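## Task

Find the tote somewhere in the room and get the cardboard box into it so that no part of the box sticks out past the tote's rim. The box must stay there on its own after the robot lets go, and the robot must not tip over or be left leaning.

## Robot and tools

Robot: a single-armed Hello Robot Stretch 4 in a physics simulation. It has an omni-wheel base, a lift that rides up and down a mast, one arm that telescopes straight forward, a wrist with yaw, pitch and roll joints, and a two-finger gripper. It stands about 1.6 m tall and the base reaches at most 0.23 m from its centre. Loose objects may occasionally get nudged by something other than the robot.

Frames: the base frame sits on the floor below the base centre, with x ahead, y to the left and z up. hand_pose is reported in this frame and marks a point between the open fingertips; with all wrist joints at 0 its axes line up with the base frame, though the printed position may be slightly wrong. The odometry frame is wherever the base frame was when the scene began.

execute_actions(actions, cameras): actions is a list holding one action or nothing (empty just fetches state and images). One action may contain base, joints, or both, plus optional pace and contact_limits; alternatively it contains only end_of_arm. Everything in it starts at once and may finish at different times.
- base: exactly one key, each a relative move measured from where the base last reported itself. translate_m: metres straight ahead (negative = backward), -2 to 2. strafe_m: metres sideways, left positive, -2 to 2. rotate_rad: radians of in-place turning, counter-clockwise seen from above positive, -3.2 to 3.2.
- joints: a dictionary of absolute joint targets (not offsets). lift_m 0 to 1.2 m; arm_m 0 to 0.55 m of extension; wrist_yaw_rad -1.134 to 4.276 (0 points ahead, positive swings left, 3.14 is folded back, past 3.4 the arm may block it); wrist_pitch_rad -1.117 to 4.259 (0 level, 1.57 pointing down); wrist_roll_rad -1.117 to 4.259 (0 puts both fingers level, positive turns the gripper clockwise viewed from behind); gripper_m -0.038 to 0.141, the fingertip gap in metres (negative values squeeze the tips together). Done tolerances: ±0.004 for lift, arm and gripper, ±0.02 for yaw and roll, ±0.05 for pitch. A joint target past its range is clipped and reported; any other bad value or unknown key rejects the whole call.
- pace: "slow", "default", "fast" or "max". Base speed up to 0.1/0.3/0.4/0.6 m/s and turning up to 1/2/3/4 rad/s respectively; with lift_m above 0.2 these get capped lower, down to 0.3 m/s and 1 rad/s at full height.
- contact_limits: {"arm_m": value} from 0 (gentlest) to 0.75 (firmest), default 0.5; the arm stops once it pushes that hard.
- end_of_arm: "enable_torque", sent alone, re-powers wrist or gripper motors that shut off; they then hold position.
- cameras: list from head_camera, head_left_camera, head_right_camera, wrist_camera, all. Omitted, null or ["all"] gives every camera; [] gives none. An unknown name rejects the call.
A single action cannot exceed 15 s. Anything you omit from an action may still be driving toward an earlier target without the status showing it. If a result reports a stop, later motion calls in the same reply are skipped.

wait(seconds): 0 to 10 s, commands nothing, returns state and images. zoom_image(camera, region): region is [x0, y0, x1, y1] pixels from the top-left of that camera's latest full image, at most 504 by 504. read_manual(section): only gives licence text. finished_scene(scene): pass the current scene's number; it ends that scene irreversibly, reports success and gives the next task. Replying without any tool call ends everything.

Results: base_status and joint_status tell how each commanded motion ended: done (for the base, wheels turned the full amount even if slipping), off_target (stopped short, may keep pushing), contact_stop_at_<key> (blocked by contact; that part goes limp, a limp lift may sag under load and limp wheels may roll), limit_stop_at_<name> (e.g. own_body, tilt), time_out, torque_fault (wrist or gripper motor overloaded and went limp until enable_torque). After these stops the old target is dropped. on_its_own covers uncommanded behaviour; its "held at" is a target, not a measured position. lidar_m: 12 distances in metres, 30-degree sectors starting straight ahead and going counter-clockwise (4th left, 7th behind, 10th right); "-" means nothing seen or closer than 0.25 m; it misses glass, thin legs and much behind the robot, but sees table tops. wrist_depth_mm: 7x7 grid of depths, 100 to 2000 mm, the robot's own parts included. base_odometry heading runs -3.142 to 3.142; if turned_by_wheels and turned_by_imu differ by over ~0.1 rad the base hit or slipped, and heading is off by about their difference. base_tilt is in degrees, forward and right positive, with a fixed bias up to ~1.5. motor_effort is percent of maximum, positive toward larger joint values, peak in brackets; wheel efforts positive mean turning right. An effort outside its rest range at rest suggests a load or a push.

Gripping: command a gap smaller than the object; deeper squeezes pull it toward the wrist by up to a third of the shortfall. Neither gripper_m nor done proves a grasp; a firm grip changes gripper_m effort. If fingertips jam against a surface below, raise the lift. To unfold the wrist at the start, send lift_m 0.4 with wrist_yaw_rad 0 together. A tilted-up, rolled gripper (pitch below -0.2 with roll below -0.4 or above 4) may trigger own-body stops.

Avoid: driving or turning with over 1 kg held and arm_m above 0.2 (tipping, worse at fast paces), hard or sustained pushes especially with the gripper high, dropping or slamming objects, pressing the gripper into things with base or arm moves (torque faults), and leaving the robot tilted. Faster completed motion is preferred.

Each tool is called after ">>>" as a command line: name --argument value for each argument, lists and objects as JSON in quotes; but a table of rows of numbers goes row by row, as --pt "numbers of a row", without its own name.

## Session

>>> execute_actions --actions '[]'

Scene clock: 0.00 s.
base_odometry: x=+0.000 y=+0.000 heading=+0.000 (m, m, rad; odometry frame)
turned_by_wheels: +0.000 (rad since the last result)
turned_by_imu: +0.000 (rad since the last result)
base_tilt: forward=-0.4 right=+0.9 (deg)
lidar_m: 0.78 0.86 1.79 1.77 0.97 0.80 0.78 0.89 0.87 0.86 0.95 0.79
base_status: not commanded
joint_positions: lift_m=+0.271 arm_m=+0.001 wrist_yaw_rad=+3.083 wrist_pitch_rad=-0.004 wrist_roll_rad=+0.012 gripper_m=+0.057
joint_status: not commanded
motor_effort: lift_m=+20 arm_m=+0 wrist_yaw_rad=-2 wrist_pitch_rad=-5 wrist_roll_rad=-1 gripper_m=-3 wheel_0=+0 wheel_1=+0 wheel_2=+0 (%)
hand_pose: x=-0.1109 y=+0.1041 z=+0.4503 quat_wxyz=(+0.029, +0.002, +0.006, +1.000) (m; base frame)
wrist_depth_mm: - 136 931 904 878 842 820 / - 124 174 917 878 854 820 / - 133 191 917 891 854 820 / 140 142 960 931 891 866 831 / 1042 1025 976 931 891 866 854 / 1060 1042 976 931 904 866 866 / 917 991 991 - 904 878 878
pictures: head_camera, head_left_camera, head_right_camera, wrist_camera
Images, in order (width x height): head_camera 420x560, head_left_camera 420x672, head_right_camera 420x672, wrist_camera 616x392.

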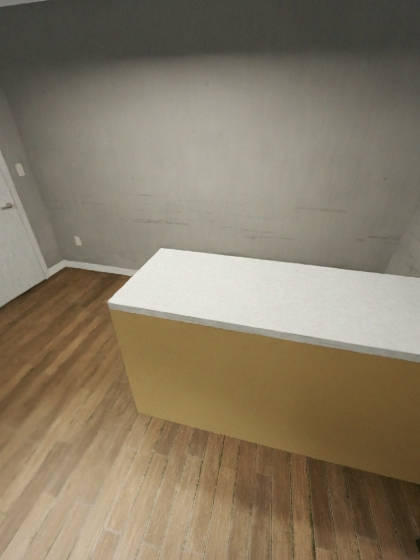

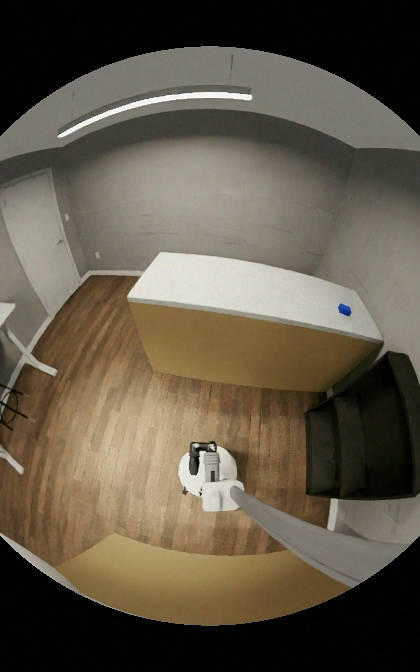

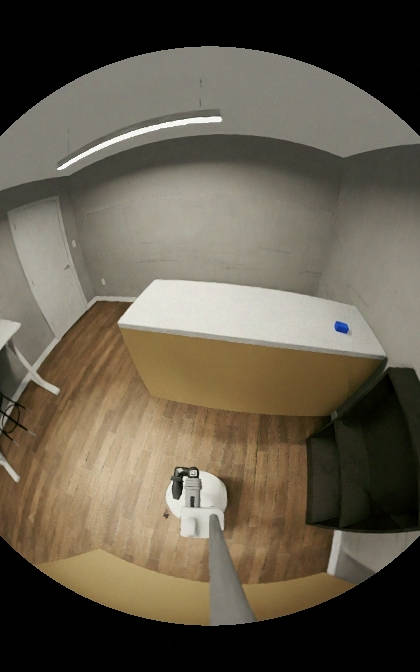

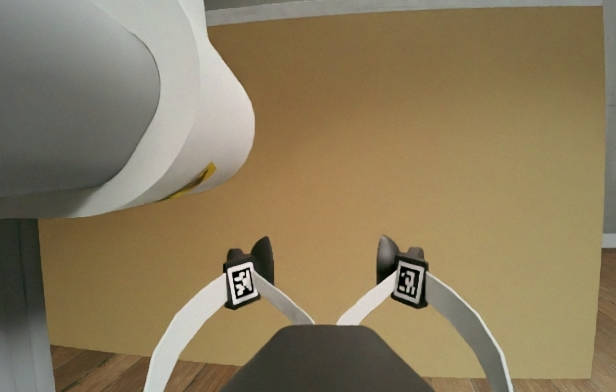

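>>> execute_actions --actions '[{"base":{"rotate_rad":2.6},"pace":"fast"}]' --cameras '["head_camera","head_left_camera"]'

Scene clock: 4.10 s.
base_odometry: x=+0.000 y=+0.000 heading=+2.600 (m, m, rad; odometry frame)
turned_by_wheels: +2.600 (rad since the last result)
turned_by_imu: +2.624 (rad since the last result)
base_tilt: forward=-0.3 right=+0.9 (deg)
lidar_m: 0.80 0.79 0.89 0.88 0.86 0.94 0.80 0.79 0.88 1.78 1.76 1.01
base_status: done
joint_positions: lift_m=+0.271 arm_m=+0.001 wrist_yaw_rad=+3.083 wrist_pitch_rad=-0.004 wrist_roll_rad=+0.012 gripper_m=+0.057
joint_status: not commanded
motor_effort: lift_m=+20(20) arm_m=+0(0) wrist_yaw_rad=-1(1) wrist_pitch_rad=-6(5) wrist_roll_rad=-1(2) gripper_m=-5(4) wheel_0=+1(7) wheel_1=+1(6) wheel_2=+2(8) (%)
hand_pose: x=-0.1109 y=+0.1041 z=+0.4503 quat_wxyz=(+0.029, +0.002, +0.006, +1.000) (m; base frame)
wrist_depth_mm: - 136 917 1008 1160 1366 1008 / - 124 174 1008 1098 1205 991 / - 133 190 1025 1138 1229 1008 / 141 143 931 1025 1138 1229 1025 / 809 891 931 1042 1098 1255 1025 / 831 878 917 1025 1118 991 1025 / 820 866 946 - 1025 931 854
pictures: head_camera, head_left_camera
Images, in order (width x height): head_camera 420x560, head_left_camera 420x672.

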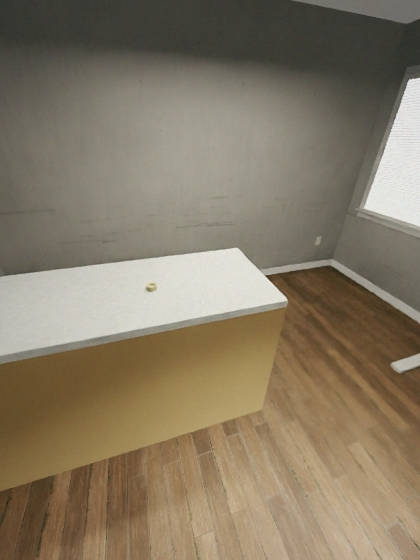

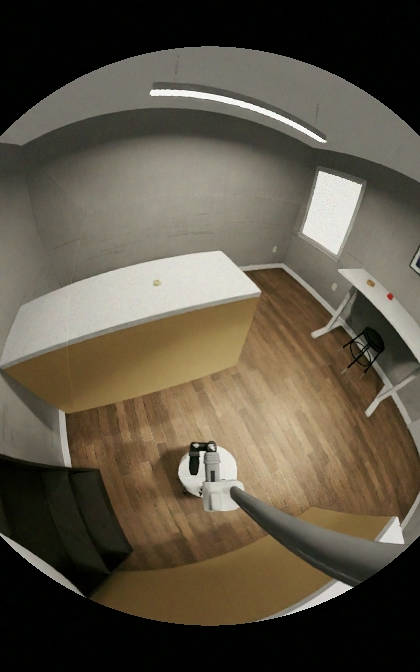

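>>> execute_actions --actions '[{"base":{"rotate_rad":-1.2},"pace":"fast"}]' --cameras '["head_camera","head_left_camera"]'

>>> execute_actions --actions '[{"base":{"translate_m":1.0},"pace":"fast"}]' --cameras '["head_camera","head_left_camera","head_right_camera"]'

Scene clock: 8.53 s.
base_odometry: x=+0.000 y=+0.000 heading=+1.400 (m, m, rad; odometry frame)
turned_by_wheels: -1.200 (rad since the last result)
turned_by_imu: -1.212 (rad since the last result)
base_tilt: forward=-0.3 right=+1.0 (deg)
lidar_m: 1.76 1.83 0.84 0.78 0.83 1.15 0.86 0.89 0.83 0.79 0.82 1.84
base_status: done
joint_positions: lift_m=+0.271 arm_m=+0.001 wrist_yaw_rad=+3.083 wrist_pitch_rad=-0.004 wrist_roll_rad=+0.012 gripper_m=+0.057
joint_status: not commanded
motor_effort: lift_m=+20(20) arm_m=+0(0) wrist_yaw_rad=-1(1) wrist_pitch_rad=-5(5) wrist_roll_rad=-1(1) gripper_m=-3(3) wheel_0=+1(8) wheel_1=+1(10) wheel_2=+0(6) (%)
hand_pose: x=-0.1109 y=+0.1041 z=+0.4503 quat_wxyz=(+0.029, +0.002, +0.006, +1.000) (m; base frame)
wrist_depth_mm: - 136 1229 1229 1308 1308 1078 / - 124 174 1255 1308 1336 1025 / - 133 190 1281 1336 1336 1042 / 141 143 1281 1281 1366 1366 1042 / 1060 1281 1281 1308 1025 1366 1042 / 1025 1138 1008 1042 1025 1229 1042 / 917 991 1008 - 1060 946 960
pictures: head_camera, head_left_camera
Images, in order (width x height): head_camera 420x560, head_left_camera 420x672.

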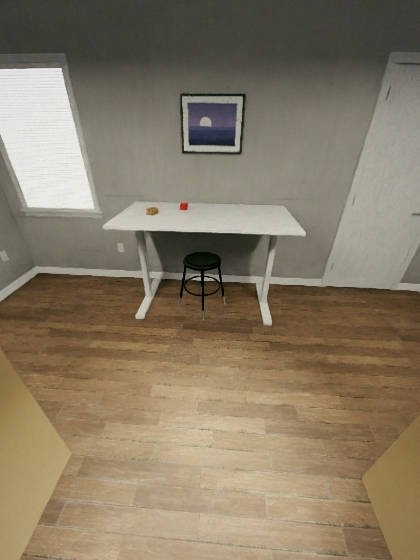

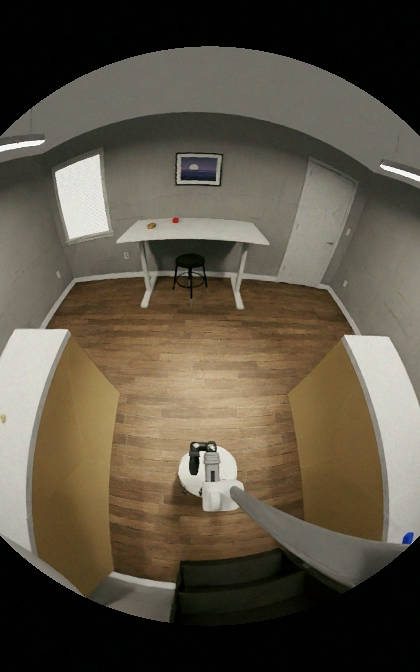

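Scene clock: 12.40 s.
base_odometry: x=+0.169 y=+0.986 heading=+1.400 (m, m, rad; odometry frame)
turned_by_wheels: +0.000 (rad since the last result)
turned_by_imu: -0.003 (rad since the last result)
base_tilt: forward=-0.3 right=+0.9 (deg)
lidar_m: 0.75 0.79 1.08 1.38 0.87 1.15 1.88 1.15 0.89 1.40 2.17 0.80
base_status: done
joint_positions: lift_m=+0.271 arm_m=+0.001 wrist_yaw_rad=+3.083 wrist_pitch_rad=-0.004 wrist_roll_rad=+0.012 gripper_m=+0.057
joint_status: not commanded
motor_effort: lift_m=+20(20) arm_m=+1(0) wrist_yaw_rad=+0(1) wrist_pitch_rad=-6(5) wrist_roll_rad=-1(1) gripper_m=-4(6) wheel_0=-2(4) wheel_1=-1(8) wheel_2=-1(11) (%)
hand_pose: x=-0.1109 y=+0.1041 z=+0.4503 quat_wxyz=(+0.029, +0.002, +0.006, +1.000) (m; base frame)
wrist_depth_mm: - 136 - - - - 1060 / - 124 174 - - 1499 1025 / - 133 191 - - 1499 1025 / 140 143 - - - 1537 1025 / 1336 1983 - - - 1537 1042 / 1255 1430 1229 1308 1205 1255 1025 / 917 991 1025 - 1025 946 960
pictures: head_camera, head_left_camera, head_right_camera
Images, in order (width x height): head_camera 420x560, head_left_camera 420x672, head_right_camera 420x672.

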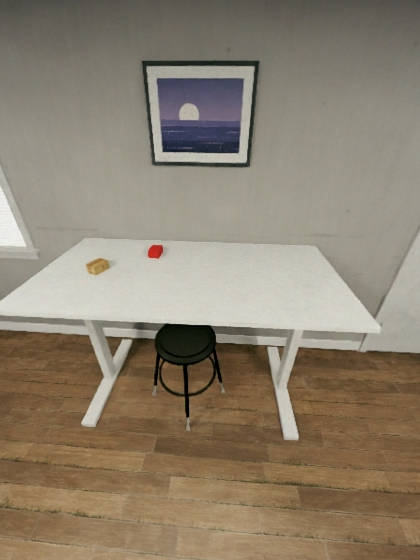

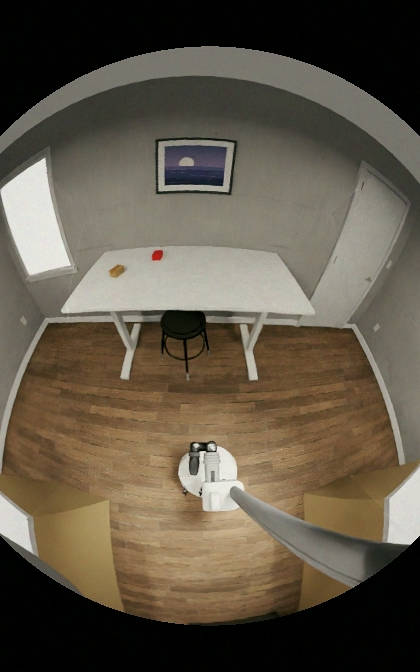

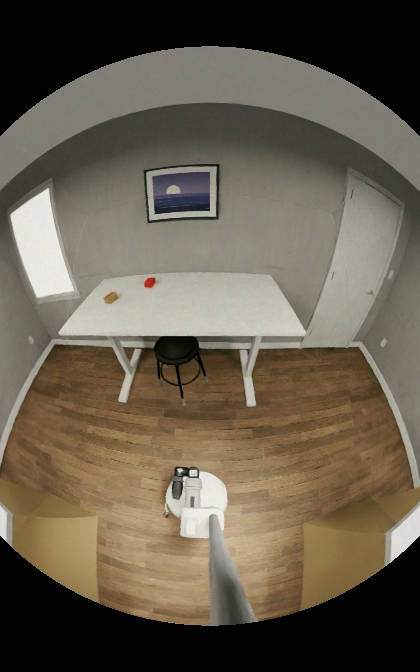

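>>> zoom_image --camera "head_camera" --region '[50,220,200,310]'

Region (50, 220, 200, 310) of head_camera's 420x560 image, scaled by 3.360, with more detail than that image has; it fills the top 302 rows of this view, and the rest is white.

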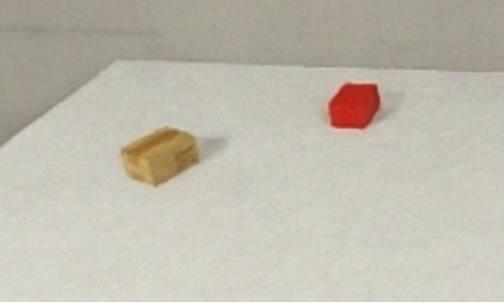

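>>> execute_actions --actions '[{"base":{"strafe_m":0.6},"joints":{"lift_m":0.95,"wrist_yaw_rad":0,"wrist_pitch_rad":0.5,"gripper_m":0.13},"pace":"fast"}]'

Scene clock: 26.50 s.
base_odometry: x=-0.422 y=+1.087 heading=+1.400 (m, m, rad; odometry frame)
turned_by_wheels: +0.000 (rad since the last result)
turned_by_imu: -0.002 (rad since the last result)
base_tilt: forward=-0.3 right=+0.9 (deg)
lidar_m: 0.74 0.79 1.86 1.76 0.50 0.40 0.78 1.94 1.46 1.46 1.10 0.79
base_status: done
joint_positions: lift_m=+0.950 arm_m=+0.001 wrist_yaw_rad=+0.000 wrist_pitch_rad=+0.502 wrist_roll_rad=+0.012 gripper_m=+0.130
joint_status: all done
motor_effort: lift_m=+24(25) arm_m=+0(0) wrist_yaw_rad=-2(8) wrist_pitch_rad=-5(1) wrist_roll_rad=+0(0) gripper_m=+0(3) wheel_0=-1(9) wheel_1=+0(11) wheel_2=+0(0) (%)
hand_pose: x=+0.4249 y=-0.0874 z=+0.9891 quat_wxyz=(+0.969, +0.006, +0.248, -0.001) (m; base frame)
wrist_depth_mm: 1281 1255 1205 1060 976 1042 1042 / 1366 715 683 654 640 634 634 / 1499 1537 991 1464 1430 1430 1430 / 1661 1661 1576 1618 1576 1499 1576 / 1756 1756 1205 1708 1576 891 1708 / 1499 1464 1366 1366 1336 1336 1397 / 1308 1255 1308 - 1255 1205 1229
pictures: head_camera, head_left_camera, head_right_camera, wrist_camera
Images, in order (width x height): head_camera 420x560, head_left_camera 420x672, head_right_camera 420x672, wrist_camera 616x392.

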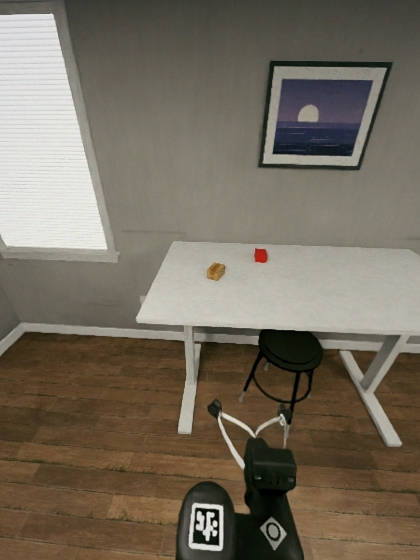

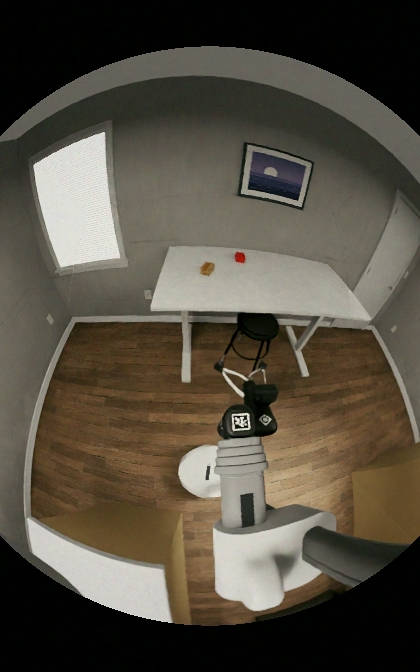

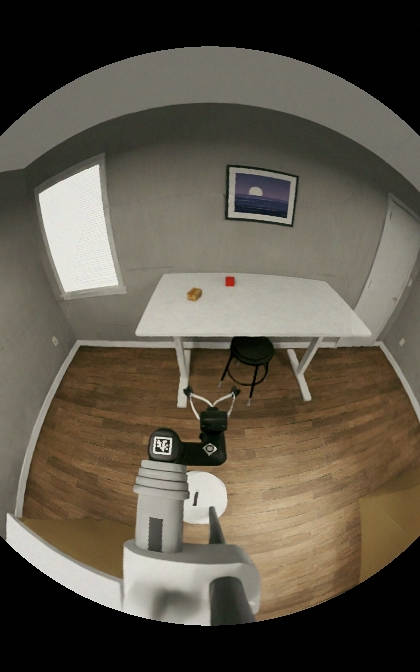

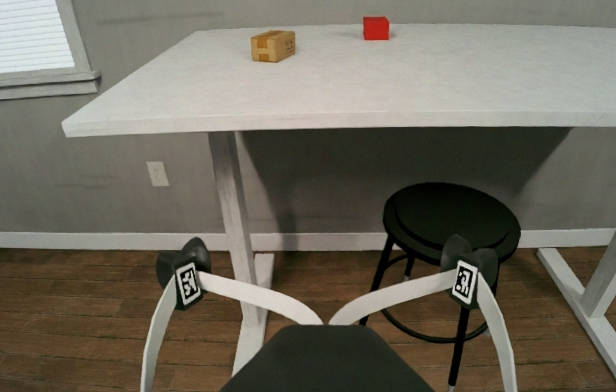

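>>> execute_actions --actions '[{"base":{"strafe_m":0.35},"joints":{"lift_m":1.12,"wrist_pitch_rad":0.6},"pace":"fast"}]' --cameras '[]'

>>> execute_actions --actions '[{"base":{"translate_m":0.45},"pace":"fast"}]' --cameras '[]'

>>> execute_actions --actions '[{"base":{"rotate_rad":-0.35},"pace":"fast"}]'

Scene clock: 39.67 s.
base_odometry: x=-0.767 y=+1.147 heading=+1.400 (m, m, rad; odometry frame)
turned_by_wheels: +0.000 (rad since the last result)
turned_by_imu: -0.001 (rad since the last result)
base_tilt: forward=-0.3 right=+1.0 (deg)
lidar_m: 0.75 1.58 1.48 1.42 0.52 0.36 0.35 0.37 1.82 1.79 1.08 0.77
base_status: done
joint_positions: lift_m=+1.120 arm_m=+0.001 wrist_yaw_rad=+0.000 wrist_pitch_rad=+0.602 wrist_roll_rad=+0.012 gripper_m=+0.130
joint_status: all done
motor_effort: lift_m=+25(28) arm_m=+0(0) wrist_yaw_rad=-2(1) wrist_pitch_rad=-4(6) wrist_roll_rad=+0(0) gripper_m=-1(0) wheel_0=+0(8) wheel_1=-1(7) wheel_2=+0(1) (%)
hand_pose: x=+0.4098 y=-0.0874 z=+1.1346 quat_wxyz=(+0.955, +0.005, +0.296, -0.002) (m; base frame)
wrist_depth_mm: 1281 1281 1281 1255 1205 1182 1205 / 1397 1366 1397 1025 842 891 878 / 1618 1576 1537 778 691 683 676 / 1808 1756 1756 1756 1708 1708 1118 / 1921 1863 1756 1863 1808 1060 1025 / 1537 1537 1499 1366 1464 1430 1430 / 1397 1397 1430 - 1366 1336 1336
pictures: none
No camera images: the call's "cameras" was empty. Leave "cameras" out to get every camera's image.

Scene clock: 42.53 s.
base_odometry: x=-0.690 y=+1.590 heading=+1.400 (m, m, rad; odometry frame)
turned_by_wheels: +0.000 (rad since the last result)
turned_by_imu: -0.002 (rad since the last result)
base_tilt: forward=-0.3 right=+1.0 (deg)
lidar_m: 0.29 1.14 1.48 1.41 1.50 0.84 0.80 2.46 1.94 1.32 0.45 0.32
base_status: done
joint_positions: lift_m=+1.120 arm_m=+0.001 wrist_yaw_rad=+0.000 wrist_pitch_rad=+0.602 wrist_roll_rad=+0.012 gripper_m=+0.130
joint_status: not commanded
motor_effort: lift_m=+24(24) arm_m=+0(0) wrist_yaw_rad=-1(1) wrist_pitch_rad=-3(4) wrist_roll_rad=-1(1) gripper_m=-2(1) wheel_0=-1(4) wheel_1=+0(0) wheel_2=+1(9) (%)
hand_pose: x=+0.4098 y=-0.0874 z=+1.1346 quat_wxyz=(+0.955, +0.005, +0.296, -0.002) (m; base frame)
wrist_depth_mm: 842 831 831 842 820 809 809 / 904 917 917 891 854 854 842 / 1008 991 1008 741 691 676 668 / 1138 1138 1118 591 564 512 554 / 1336 1281 1255 500 480 455 466 / 1537 1499 1499 407 394 389 402 / 1430 1366 1397 - 370 359 359
pictures: none
No camera images: the call's "cameras" was empty. Leave "cameras" out to get every camera's image.

Scene clock: 43.87 s.
base_odometry: x=-0.690 y=+1.590 heading=+1.050 (m, m, rad; odometry frame)
turned_by_wheels: -0.350 (rad since the last result)
turned_by_imu: -0.354 (rad since the last result)
base_tilt: forward=-0.3 right=+0.9 (deg)
lidar_m: 0.32 0.43 1.17 1.44 1.41 1.56 0.81 0.79 2.16 1.93 0.78 0.39
base_status: done
joint_positions: lift_m=+1.120 arm_m=+0.001 wrist_yaw_rad=+0.000 wrist_pitch_rad=+0.602 wrist_roll_rad=+0.012 gripper_m=+0.130
joint_status: not commanded
motor_effort: lift_m=+24(24) arm_m=+0(0) wrist_yaw_rad=-1(1) wrist_pitch_rad=-4(4) wrist_roll_rad=+0(0) gripper_m=+0(2) wheel_0=+1(4) wheel_1=-1(5) wheel_2=-1(4) (%)
hand_pose: x=+0.4098 y=-0.0874 z=+1.1346 quat_wxyz=(+0.955, +0.005, +0.296, -0.002) (m; base frame)
wrist_depth_mm: 741 788 854 917 1008 1078 1138 / 798 854 891 917 878 891 878 / 878 809 715 707 691 683 676 / 960 640 585 554 564 559 554 / 1060 530 473 484 477 455 466 / 1182 449 399 399 394 389 402 / 1308 392 379 - 370 362 1255
pictures: head_camera, head_left_camera, head_right_camera, wrist_camera
Images, in order (width x height): head_camera 420x560, head_left_camera 420x672, head_right_camera 420x672, wrist_camera 616x392.

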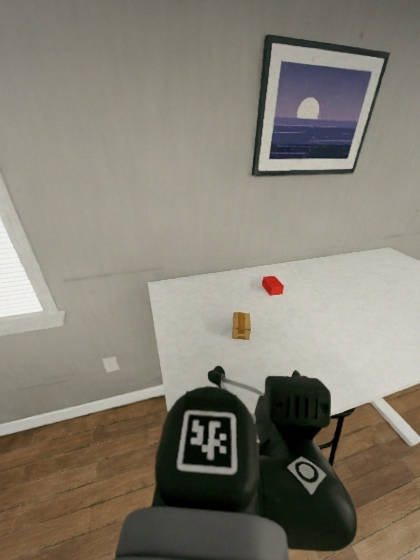

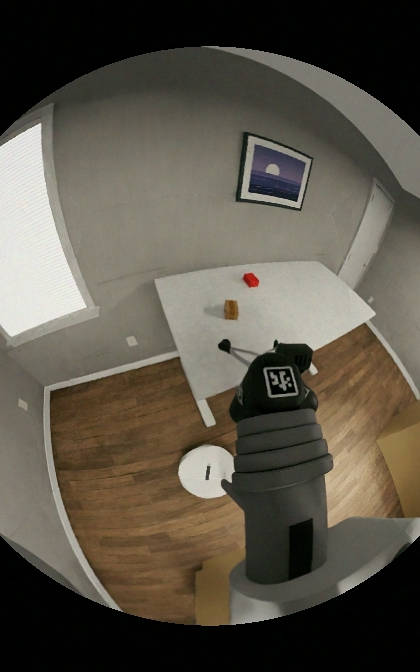

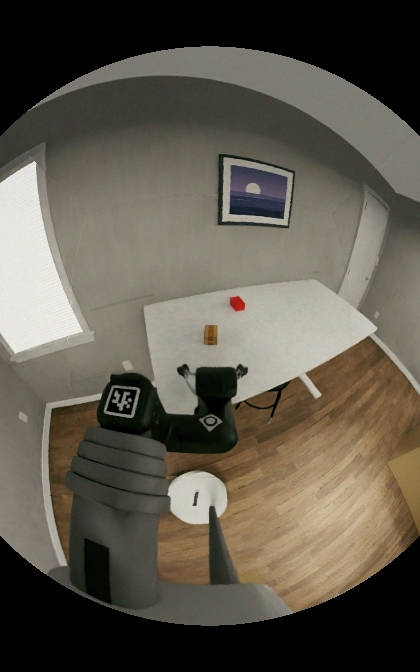

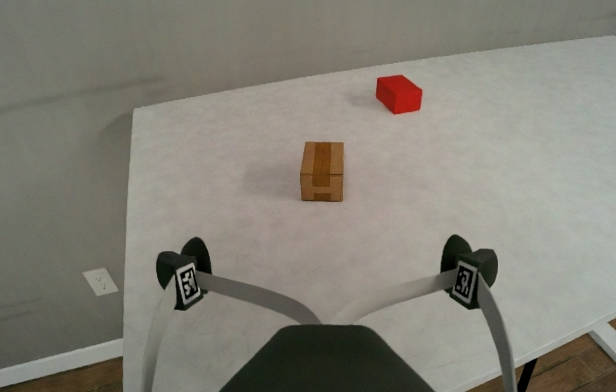

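>>> execute_actions --actions '[{"joints":{"lift_m":1.07,"arm_m":0.24},"pace":"fast"}]' --cameras '["wrist_camera","head_left_camera"]'

Scene clock: 52.20 s.
base_odometry: x=-0.690 y=+1.590 heading=+1.050 (m, m, rad; odometry frame)
turned_by_wheels: +0.000 (rad since the last result)
turned_by_imu: +0.000 (rad since the last result)
base_tilt: forward=-0.3 right=+0.9 (deg)
lidar_m: 0.31 0.41 1.17 1.42 1.42 1.59 0.81 0.79 2.15 1.93 0.77 0.39
base_status: not commanded
joint_positions: lift_m=+1.070 arm_m=+0.238 wrist_yaw_rad=+0.000 wrist_pitch_rad=+0.602 wrist_roll_rad=+0.012 gripper_m=+0.130
joint_status: all done
motor_effort: lift_m=+17(22) arm_m=+9(9) wrist_yaw_rad=-2(2) wrist_pitch_rad=-4(5) wrist_roll_rad=-1(1) gripper_m=+1(1) wheel_0=+0(0) wheel_1=-1(1) wheel_2=-1(1) (%)
hand_pose: x=+0.6472 y=-0.0874 z=+1.0852 quat_wxyz=(+0.955, +0.005, +0.296, -0.002) (m; base frame)
wrist_depth_mm: 559 597 640 691 750 820 878 / 603 640 691 732 768 750 750 / 647 621 615 597 569 559 574 / 559 504 496 492 484 477 469 / 442 424 407 357 410 387 399 / 364 353 343 310 336 332 343 / 325 319 325 - 317 309 306
pictures: head_left_camera, wrist_camera
Images, in order (width x height): head_left_camera 420x672, wrist_camera 616x392.

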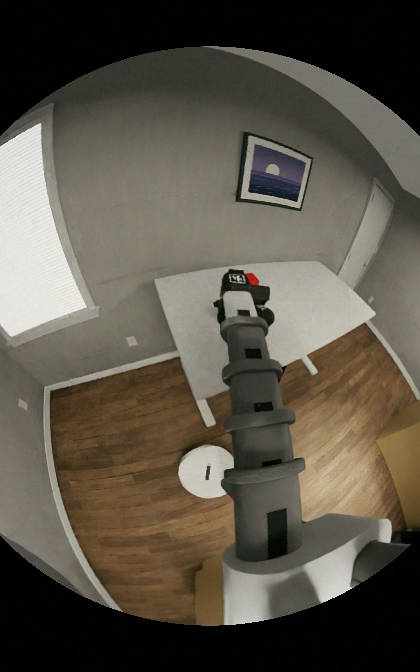

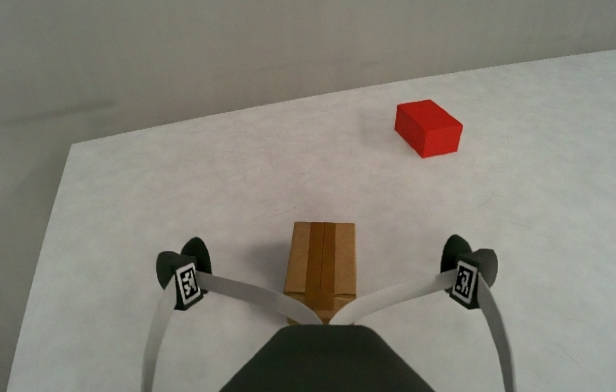

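>>> execute_actions --actions '[{"joints":{"lift_m":0.985,"arm_m":0.31}}]' --cameras '["wrist_camera","head_right_camera"]'

Scene clock: 57.13 s.
base_odometry: x=-0.690 y=+1.590 heading=+1.050 (m, m, rad; odometry frame)
turned_by_wheels: +0.000 (rad since the last result)
turned_by_imu: +0.000 (rad since the last result)
base_tilt: forward=-0.2 right=+0.9 (deg)
lidar_m: 0.30 0.41 1.18 1.43 1.42 1.59 0.80 0.79 2.15 1.94 0.79 0.38
base_status: not commanded
joint_positions: lift_m=+0.985 arm_m=+0.308 wrist_yaw_rad=+0.000 wrist_pitch_rad=+0.602 wrist_roll_rad=+0.012 gripper_m=+0.130
joint_status: all done
motor_effort: lift_m=+16(18) arm_m=+9(11) wrist_yaw_rad=-1(1) wrist_pitch_rad=-4(4) wrist_roll_rad=-1(0) gripper_m=-2(2) wheel_0=+0(0) wheel_1=-1(1) wheel_2=-1(1) (%)
hand_pose: x=+0.7172 y=-0.0874 z=+1.0003 quat_wxyz=(+0.955, +0.005, +0.296, -0.002) (m; base frame)
wrist_depth_mm: 504 539 585 627 668 707 732 / 539 569 574 554 521 508 539 / 459 452 439 430 427 418 415 / 368 364 359 351 347 343 340 / 306 306 293 231 296 279 289 / 263 255 248 202 210 240 247 / 235 229 235 - 229 222 223
pictures: head_right_camera, wrist_camera
Images, in order (width x height): head_right_camera 420x672, wrist_camera 616x392.

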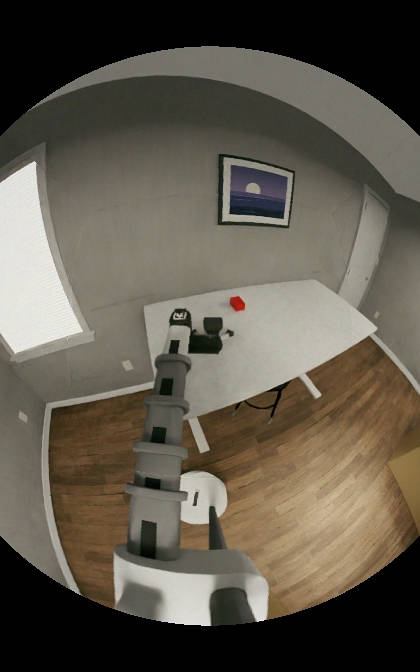

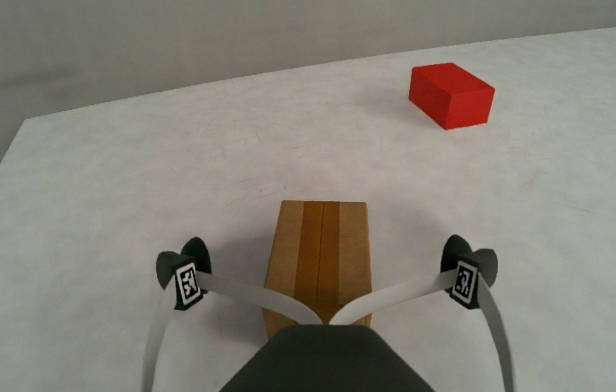

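>>> execute_actions --actions '[{"joints":{"lift_m":0.972}}]' --cameras '[]'

>>> execute_actions --actions '[{"joints":{"gripper_m":0.02}}]' --cameras '["wrist_camera"]'

>>> execute_actions --actions '[{"joints":{"lift_m":1.06}}]' --cameras '["wrist_camera"]'

Scene clock: 62.77 s.
base_odometry: x=-0.690 y=+1.590 heading=+1.050 (m, m, rad; odometry frame)
turned_by_wheels: +0.000 (rad since the last result)
turned_by_imu: +0.000 (rad since the last result)
base_tilt: forward=-0.3 right=+0.9 (deg)
lidar_m: 0.30 0.42 1.19 1.43 1.41 1.58 0.80 0.79 2.15 1.94 0.78 0.38
base_status: not commanded
joint_positions: lift_m=+0.972 arm_m=+0.308 wrist_yaw_rad=+0.000 wrist_pitch_rad=+0.602 wrist_roll_rad=+0.012 gripper_m=+0.130
joint_status: all done
motor_effort: lift_m=+16(18) arm_m=+9(9) wrist_yaw_rad=-2(2) wrist_pitch_rad=-4(4) wrist_roll_rad=-1(0) gripper_m=+1(1) wheel_0=+0(0) wheel_1=-1(1) wheel_2=+0(1) (%)
hand_pose: x=+0.7172 y=-0.0874 z=+0.9873 quat_wxyz=(+0.955, +0.005, +0.296, -0.002) (m; base frame)
wrist_depth_mm: 504 539 580 627 661 691 699 / 535 549 535 521 488 452 508 / 433 424 415 404 402 394 392 / 349 342 336 253 327 324 320 / 289 286 274 213 270 264 271 / 247 241 232 193 206 226 233 / 220 215 220 - 215 208 209
pictures: none
No camera images: the call's "cameras" was empty. Leave "cameras" out to get every camera's image.

Scene clock: 64.77 s.
base_odometry: x=-0.690 y=+1.590 heading=+1.050 (m, m, rad; odometry frame)
turned_by_wheels: +0.000 (rad since the last result)
turned_by_imu: +0.000 (rad since the last result)
base_tilt: forward=-0.3 right=+0.9 (deg)
lidar_m: 0.30 0.41 1.18 1.43 1.42 1.56 0.80 0.80 2.16 1.93 0.77 0.38
base_status: not commanded
joint_positions: lift_m=+0.972 arm_m=+0.308 wrist_yaw_rad=+0.000 wrist_pitch_rad=+0.602 wrist_roll_rad=+0.012 gripper_m=+0.021
joint_status: all done
motor_effort: lift_m=+16(16) arm_m=+9(9) wrist_yaw_rad=-1(1) wrist_pitch_rad=-6(6) wrist_roll_rad=-1(2) gripper_m=-22(22) wheel_0=+0(0) wheel_1=-1(1) wheel_2=-1(1) (%)
hand_pose: x=+0.7171 y=-0.0874 z=+0.9871 quat_wxyz=(+0.955, +0.005, +0.297, -0.002) (m; base frame)
wrist_depth_mm: 504 535 580 621 661 676 699 / 535 549 539 521 484 449 504 / 430 424 415 407 399 394 392 / 343 342 336 241 325 322 319 / 289 286 283 204 208 272 270 / 247 245 195 185 185 221 232 / 220 216 219 - 214 207 209
pictures: wrist_camera
Images, in order (width x height): wrist_camera 616x392.

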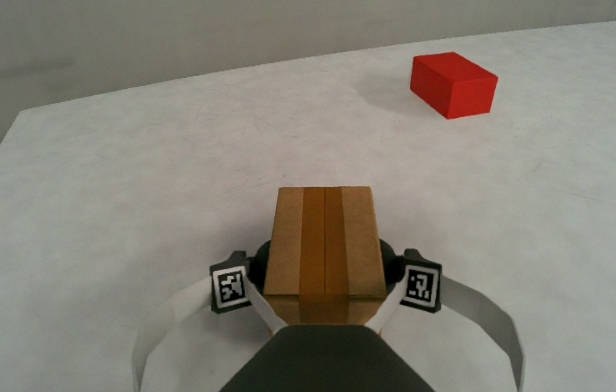

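Scene clock: 66.13 s.
base_odometry: x=-0.690 y=+1.590 heading=+1.050 (m, m, rad; odometry frame)
turned_by_wheels: +0.000 (rad since the last result)
turned_by_imu: +0.000 (rad since the last result)
base_tilt: forward=-0.3 right=+0.9 (deg)
lidar_m: 0.30 0.43 1.18 1.42 1.41 1.58 0.82 0.79 2.15 1.92 0.77 0.39
base_status: not commanded
joint_positions: lift_m=+1.060 arm_m=+0.308 wrist_yaw_rad=+0.000 wrist_pitch_rad=+0.603 wrist_roll_rad=+0.012 gripper_m=+0.021
joint_status: all done
motor_effort: lift_m=+26(27) arm_m=+9(9) wrist_yaw_rad=-2(1) wrist_pitch_rad=-7(7) wrist_roll_rad=-1(1) gripper_m=-23(23) wheel_0=+0(0) wheel_1=-1(1) wheel_2=-1(1) (%)
hand_pose: x=+0.7170 y=-0.0874 z=+1.0743 quat_wxyz=(+0.955, +0.005, +0.297, -0.002) (m; base frame)
wrist_depth_mm: 504 539 580 627 683 732 788 / 544 585 627 676 715 723 723 / 591 597 580 574 535 535 549 / 492 484 480 242 462 455 452 / 410 404 404 204 208 387 382 / 351 349 195 185 185 315 330 / 314 306 314 - 306 296 294
pictures: wrist_camera
Images, in order (width x height): wrist_camera 616x392.

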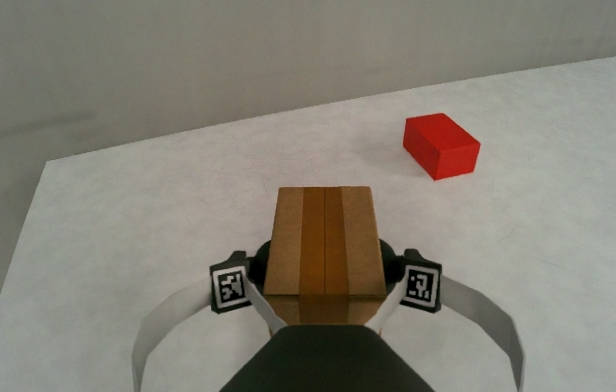

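Held. Now look behind this counter.

>>> execute_actions --actions '[{"joints":{"arm_m":0.0},"pace":"fast"}]' --cameras '[]'

>>> execute_actions --actions '[{"base":{"rotate_rad":2.7}}]' --cameras '["head_camera","head_left_camera","head_right_camera"]'

Scene clock: 69.57 s.
base_odometry: x=-0.690 y=+1.590 heading=+1.050 (m, m, rad; odometry frame)
turned_by_wheels: +0.000 (rad since the last result)
turned_by_imu: +0.000 (rad since the last result)
base_tilt: forward=-0.3 right=+1.0 (deg)
lidar_m: 0.32 0.42 1.19 1.42 1.42 1.58 0.81 0.80 2.16 1.92 0.79 0.38
base_status: not commanded
joint_positions: lift_m=+1.060 arm_m=+0.003 wrist_yaw_rad=+0.000 wrist_pitch_rad=+0.603 wrist_roll_rad=+0.012 gripper_m=+0.021
joint_status: all done
joint sent to its limit — the command would take arm_m past its lower limit, so that joint was sent only as far as its limit.
motor_effort: lift_m=+26(26) arm_m=-9(10) wrist_yaw_rad=+0(2) wrist_pitch_rad=-8(8) wrist_roll_rad=+1(2) gripper_m=-22(25) wheel_0=+0(0) wheel_1=-1(1) wheel_2=-1(1) (%)
hand_pose: x=+0.4112 y=-0.0875 z=+1.0742 quat_wxyz=(+0.955, +0.006, +0.297, -0.002) (m; base frame)
wrist_depth_mm: 750 788 854 904 960 991 1008 / 798 831 768 750 715 723 732 / 866 634 597 580 574 564 559 / 960 508 484 242 462 459 455 / 1060 413 407 204 208 392 384 / 1182 351 195 185 185 319 342 / 1308 309 315 - 307 312 1229
pictures: none
No camera images: the call's "cameras" was empty. Leave "cameras" out to get every camera's image.

Scene clock: 72.77 s.
base_odometry: x=-0.690 y=+1.590 heading=-2.533 (m, m, rad; odometry frame)
turned_by_wheels: +2.700 (rad since the last result)
turned_by_imu: +2.725 (rad since the last result)
base_tilt: forward=-0.3 right=+0.9 (deg)
lidar_m: 1.66 0.80 0.80 2.04 1.93 0.66 0.39 0.31 1.10 1.24 1.42 1.42
base_status: done
joint_positions: lift_m=+1.060 arm_m=+0.003 wrist_yaw_rad=+0.000 wrist_pitch_rad=+0.603 wrist_roll_rad=+0.012 gripper_m=+0.021
joint_status: not commanded
motor_effort: lift_m=+26(26) arm_m=-9(9) wrist_yaw_rad=-2(0) wrist_pitch_rad=-8(8) wrist_roll_rad=-3(1) gripper_m=-22(25) wheel_0=+0(5) wheel_1=-1(5) wheel_2=+0(6) (%)
hand_pose: x=+0.4112 y=-0.0874 z=+1.0742 quat_wxyz=(+0.955, +0.005, +0.297, -0.002) (m; base frame)
wrist_depth_mm: - - - 1756 1366 1138 991 / 946 - - 1863 1499 1205 1042 / 707 741 - - 1618 1308 1098 / 661 778 - 242 1708 1430 1182 / 707 842 1756 204 208 1499 1281 / 750 842 195 185 185 1366 1336 / 809 946 1308 - 1308 1281 1281
pictures: head_camera, head_left_camera, head_right_camera
Images, in order (width x height): head_camera 420x560, head_left_camera 420x672, head_right_camera 420x672.

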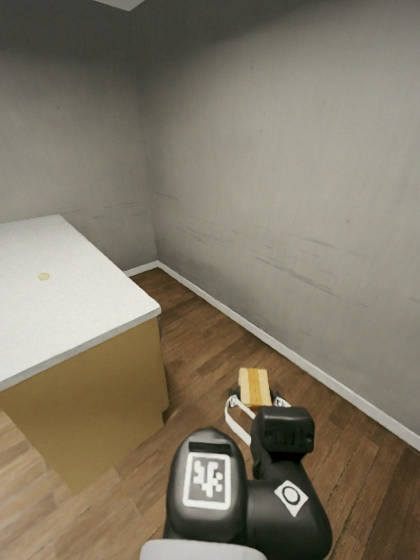

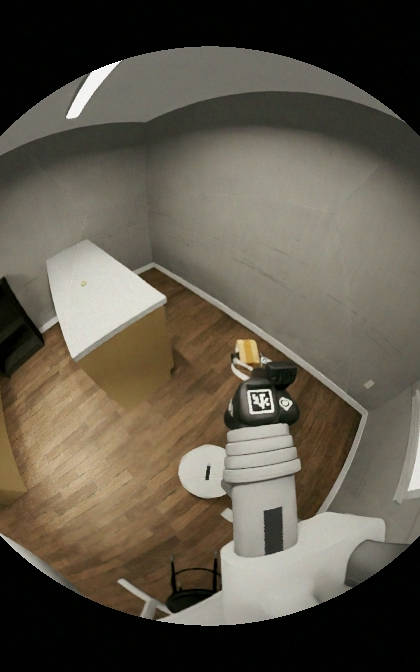

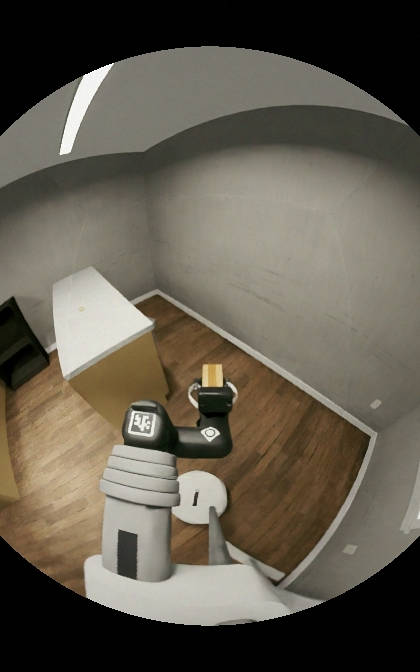

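>>> execute_actions --actions '[{"base":{"translate_m":0.8},"joints":{"lift_m":0.7},"pace":"fast"}]' --cameras '["head_camera","head_left_camera"]'

Scene clock: 78.80 s.
base_odometry: x=-1.347 y=+1.133 heading=-2.533 (m, m, rad; odometry frame)
turned_by_wheels: +0.000 (rad since the last result)
turned_by_imu: -0.003 (rad since the last result)
base_tilt: forward=-0.3 right=+0.9 (deg)
lidar_m: 1.00 1.15 0.25 0.29 0.49 2.14 1.08 1.25 1.63 0.99 0.85 0.85
base_status: done
joint_positions: lift_m=+0.700 arm_m=+0.003 wrist_yaw_rad=+0.000 wrist_pitch_rad=+0.603 wrist_roll_rad=+0.012 gripper_m=+0.021
joint_status: all done
motor_effort: lift_m=+17(24) arm_m=-9(9) wrist_yaw_rad=-2(2) wrist_pitch_rad=-7(7) wrist_roll_rad=-3(0) gripper_m=-24(21) wheel_0=-1(4) wheel_1=+0(1) wheel_2=+0(8) (%)
hand_pose: x=+0.4112 y=-0.0874 z=+0.7149 quat_wxyz=(+0.955, +0.005, +0.297, -0.002) (m; base frame)
wrist_depth_mm: 1576 1708 1160 878 715 585 508 / 1708 1863 1308 960 768 627 544 / 1756 1863 1537 1078 831 676 580 / 1499 1464 1464 242 891 723 621 / 1182 1255 1229 204 208 798 668 / 1060 1060 195 185 185 759 723 / 946 931 946 - 917 904 768
pictures: head_camera, head_left_camera
Images, in order (width x height): head_camera 420x560, head_left_camera 420x672.

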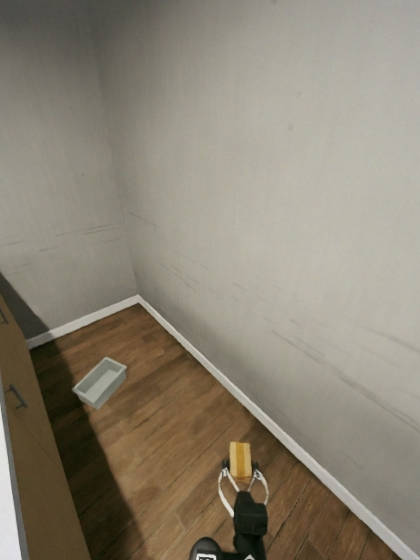

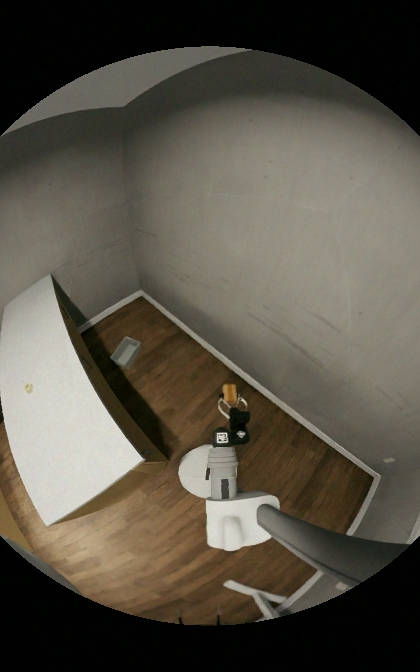

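>>> execute_actions --actions '[{"base":{"translate_m":0.3},"joints":{"lift_m":0.4},"pace":"fast"}]' --cameras '[]'

>>> execute_actions --actions '[{"base":{"rotate_rad":0.79}}]' --cameras '[]'

>>> execute_actions --actions '[{"base":{"translate_m":0.35},"pace":"fast"}]' --cameras '["head_camera","head_left_camera","wrist_camera"]'

Scene clock: 86.57 s.
base_odometry: x=-1.593 y=+0.962 heading=-2.533 (m, m, rad; odometry frame)
turned_by_wheels: +0.000 (rad since the last result)
turned_by_imu: -0.001 (rad since the last result)
base_tilt: forward=-0.4 right=+0.9 (deg)
lidar_m: 0.75 1.01 0.68 0.38 0.32 3.88 1.70 1.69 1.31 0.76 0.63 0.63
base_status: done
joint_positions: lift_m=+0.400 arm_m=+0.003 wrist_yaw_rad=+0.000 wrist_pitch_rad=+0.603 wrist_roll_rad=+0.012 gripper_m=+0.021
joint_status: all done
motor_effort: lift_m=+17(16) arm_m=-8(9) wrist_yaw_rad=-2(2) wrist_pitch_rad=-7(7) wrist_roll_rad=-1(1) gripper_m=-23(24) wheel_0=-2(3) wheel_1=-1(5) wheel_2=+1(10) (%)
hand_pose: x=+0.4112 y=-0.0874 z=+0.4150 quat_wxyz=(+0.955, +0.005, +0.297, -0.002) (m; base frame)
wrist_depth_mm: 1430 1118 768 574 459 382 336 / 1464 1336 854 634 500 410 353 / 1255 1229 976 707 544 442 379 / 991 976 960 242 580 480 404 / 831 820 820 204 208 517 436 / 707 699 195 185 185 496 469 / 634 615 621 - 615 574 496
pictures: none
No camera images: the call's "cameras" was empty. Leave "cameras" out to get every camera's image.

Scene clock: 88.10 s.
base_odometry: x=-1.593 y=+0.962 heading=-1.743 (m, m, rad; odometry frame)
turned_by_wheels: +0.790 (rad since the last result)
turned_by_imu: +0.797 (rad since the last result)
base_tilt: forward=-0.4 right=+0.9 (deg)
lidar_m: 0.97 0.47 0.33 0.31 1.59 1.37 1.88 0.91 0.66 0.63 0.65 0.91
base_status: done
joint_positions: lift_m=+0.400 arm_m=+0.003 wrist_yaw_rad=+0.000 wrist_pitch_rad=+0.603 wrist_roll_rad=+0.012 gripper_m=+0.021
joint_status: not commanded
motor_effort: lift_m=+17(17) arm_m=-8(8) wrist_yaw_rad=-2(2) wrist_pitch_rad=-7(7) wrist_roll_rad=-3(1) gripper_m=-25(24) wheel_0=+0(4) wheel_1=+1(4) wheel_2=+0(5) (%)
hand_pose: x=+0.4112 y=-0.0874 z=+0.4150 quat_wxyz=(+0.955, +0.005, +0.297, -0.002) (m; base frame)
wrist_depth_mm: 585 842 1499 1576 1576 1336 891 / 597 842 1464 1499 1499 1336 878 / 597 854 1098 991 1138 1118 878 / 597 904 931 243 931 917 842 / 597 809 809 204 209 778 768 / 668 707 195 185 185 634 661 / 609 609 634 - 609 591 585
pictures: none
No camera images: the call's "cameras" was empty. Leave "cameras" out to get every camera's image.

Scene clock: 90.33 s.
base_odometry: x=-1.653 y=+0.617 heading=-1.744 (m, m, rad; odometry frame)
turned_by_wheels: +0.000 (rad since the last result)
turned_by_imu: -0.002 (rad since the last result)
base_tilt: forward=-0.3 right=+0.9 (deg)
lidar_m: 0.63 0.45 0.33 0.31 0.33 1.66 2.23 0.90 0.67 0.64 0.66 0.92
base_status: done
joint_positions: lift_m=+0.400 arm_m=+0.003 wrist_yaw_rad=+0.000 wrist_pitch_rad=+0.603 wrist_roll_rad=+0.012 gripper_m=+0.021
joint_status: not commanded
motor_effort: lift_m=+17(17) arm_m=-8(9) wrist_yaw_rad=-2(2) wrist_pitch_rad=-7(7) wrist_roll_rad=-5(1) gripper_m=-25(23) wheel_0=-1(4) wheel_1=-1(8) wheel_2=-1(10) (%)
hand_pose: x=+0.4112 y=-0.0874 z=+0.4150 quat_wxyz=(+0.955, +0.005, +0.297, -0.002) (m; base frame)
wrist_depth_mm: 585 842 1229 1229 1229 1160 891 / 591 854 1336 1308 1308 1255 878 / 591 854 1182 1182 1138 1118 891 / 597 917 946 242 931 931 854 / 591 820 750 204 208 778 759 / 668 707 195 185 185 634 661 / 615 615 621 - 609 591 591
pictures: head_camera, head_left_camera, wrist_camera
Images, in order (width x height): head_camera 420x560, head_left_camera 420x672, wrist_camera 616x392.

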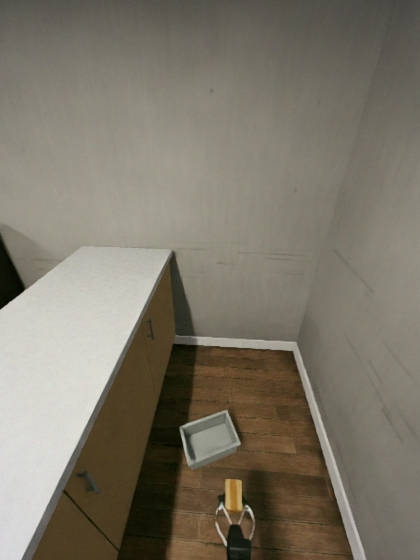

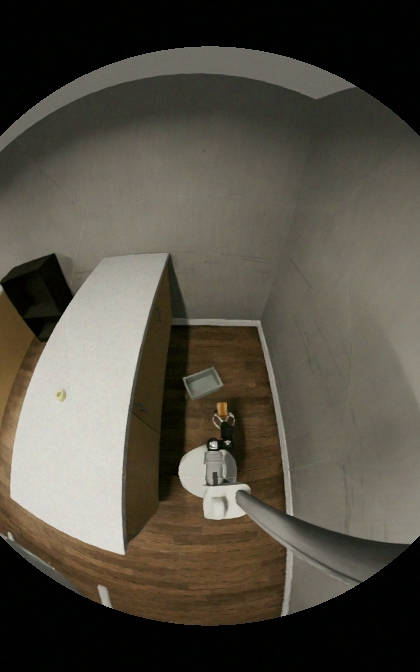

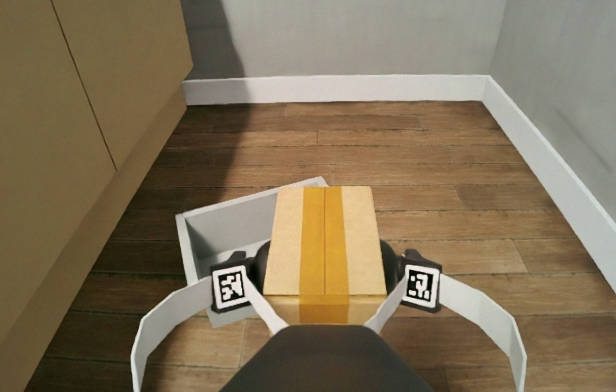

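>>> execute_actions --actions '[{"joints":{"wrist_yaw_rad":0.35,"wrist_pitch_rad":1.0,"arm_m":0.4}}]' --cameras '["head_camera","head_left_camera","wrist_camera"]'

Scene clock: 96.87 s.
base_odometry: x=-1.653 y=+0.617 heading=-1.744 (m, m, rad; odometry frame)
turned_by_wheels: +0.000 (rad since the last result)
turned_by_imu: +0.000 (rad since the last result)
base_tilt: forward=-0.3 right=+0.9 (deg)
lidar_m: 0.63 0.44 0.33 0.31 0.33 1.68 2.23 0.91 0.66 0.64 0.67 0.93
base_status: not commanded
joint_positions: lift_m=+0.400 arm_m=+0.398 wrist_yaw_rad=+0.350 wrist_pitch_rad=+1.002 wrist_roll_rad=+0.011 gripper_m=+0.021
joint_status: all done
motor_effort: lift_m=+17(17) arm_m=+9(11) wrist_yaw_rad=-1(2) wrist_pitch_rad=-4(6) wrist_roll_rad=+0(1) gripper_m=-23(23) wheel_0=-1(1) wheel_1=-1(1) wheel_2=-1(1) (%)
hand_pose: x=+0.7454 y=-0.0288 z=+0.3355 quat_wxyz=(+0.864, -0.079, +0.474, +0.150) (m; base frame)
wrist_depth_mm: 407 512 809 820 809 798 788 / 427 549 759 750 741 723 732 / 452 668 699 691 676 668 661 / 535 634 634 242 621 615 615 / 574 597 477 204 208 569 564 / 549 544 195 185 185 517 525 / 525 508 508 - 424 500 488
pictures: head_camera, head_left_camera, wrist_camera
Images, in order (width x height): head_camera 420x560, head_left_camera 420x672, wrist_camera 616x392.

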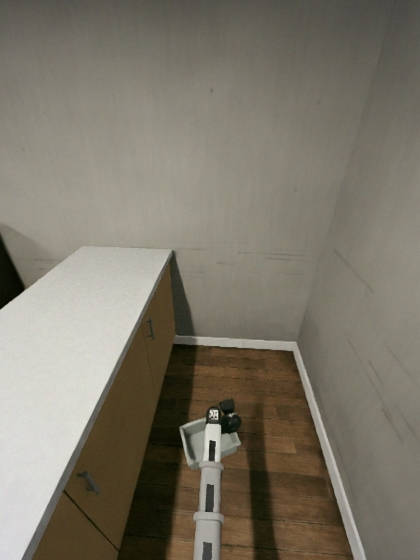

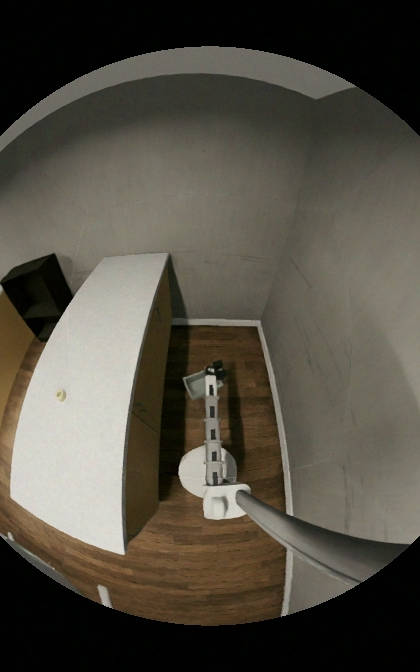

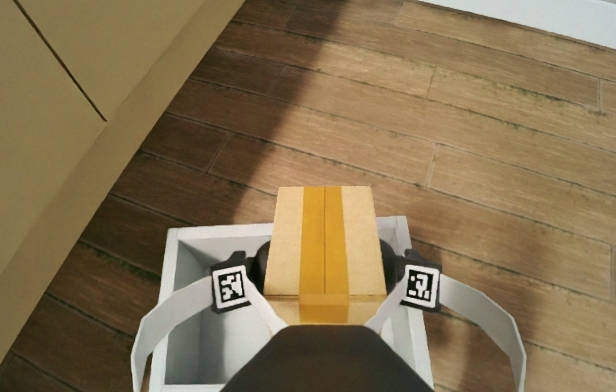

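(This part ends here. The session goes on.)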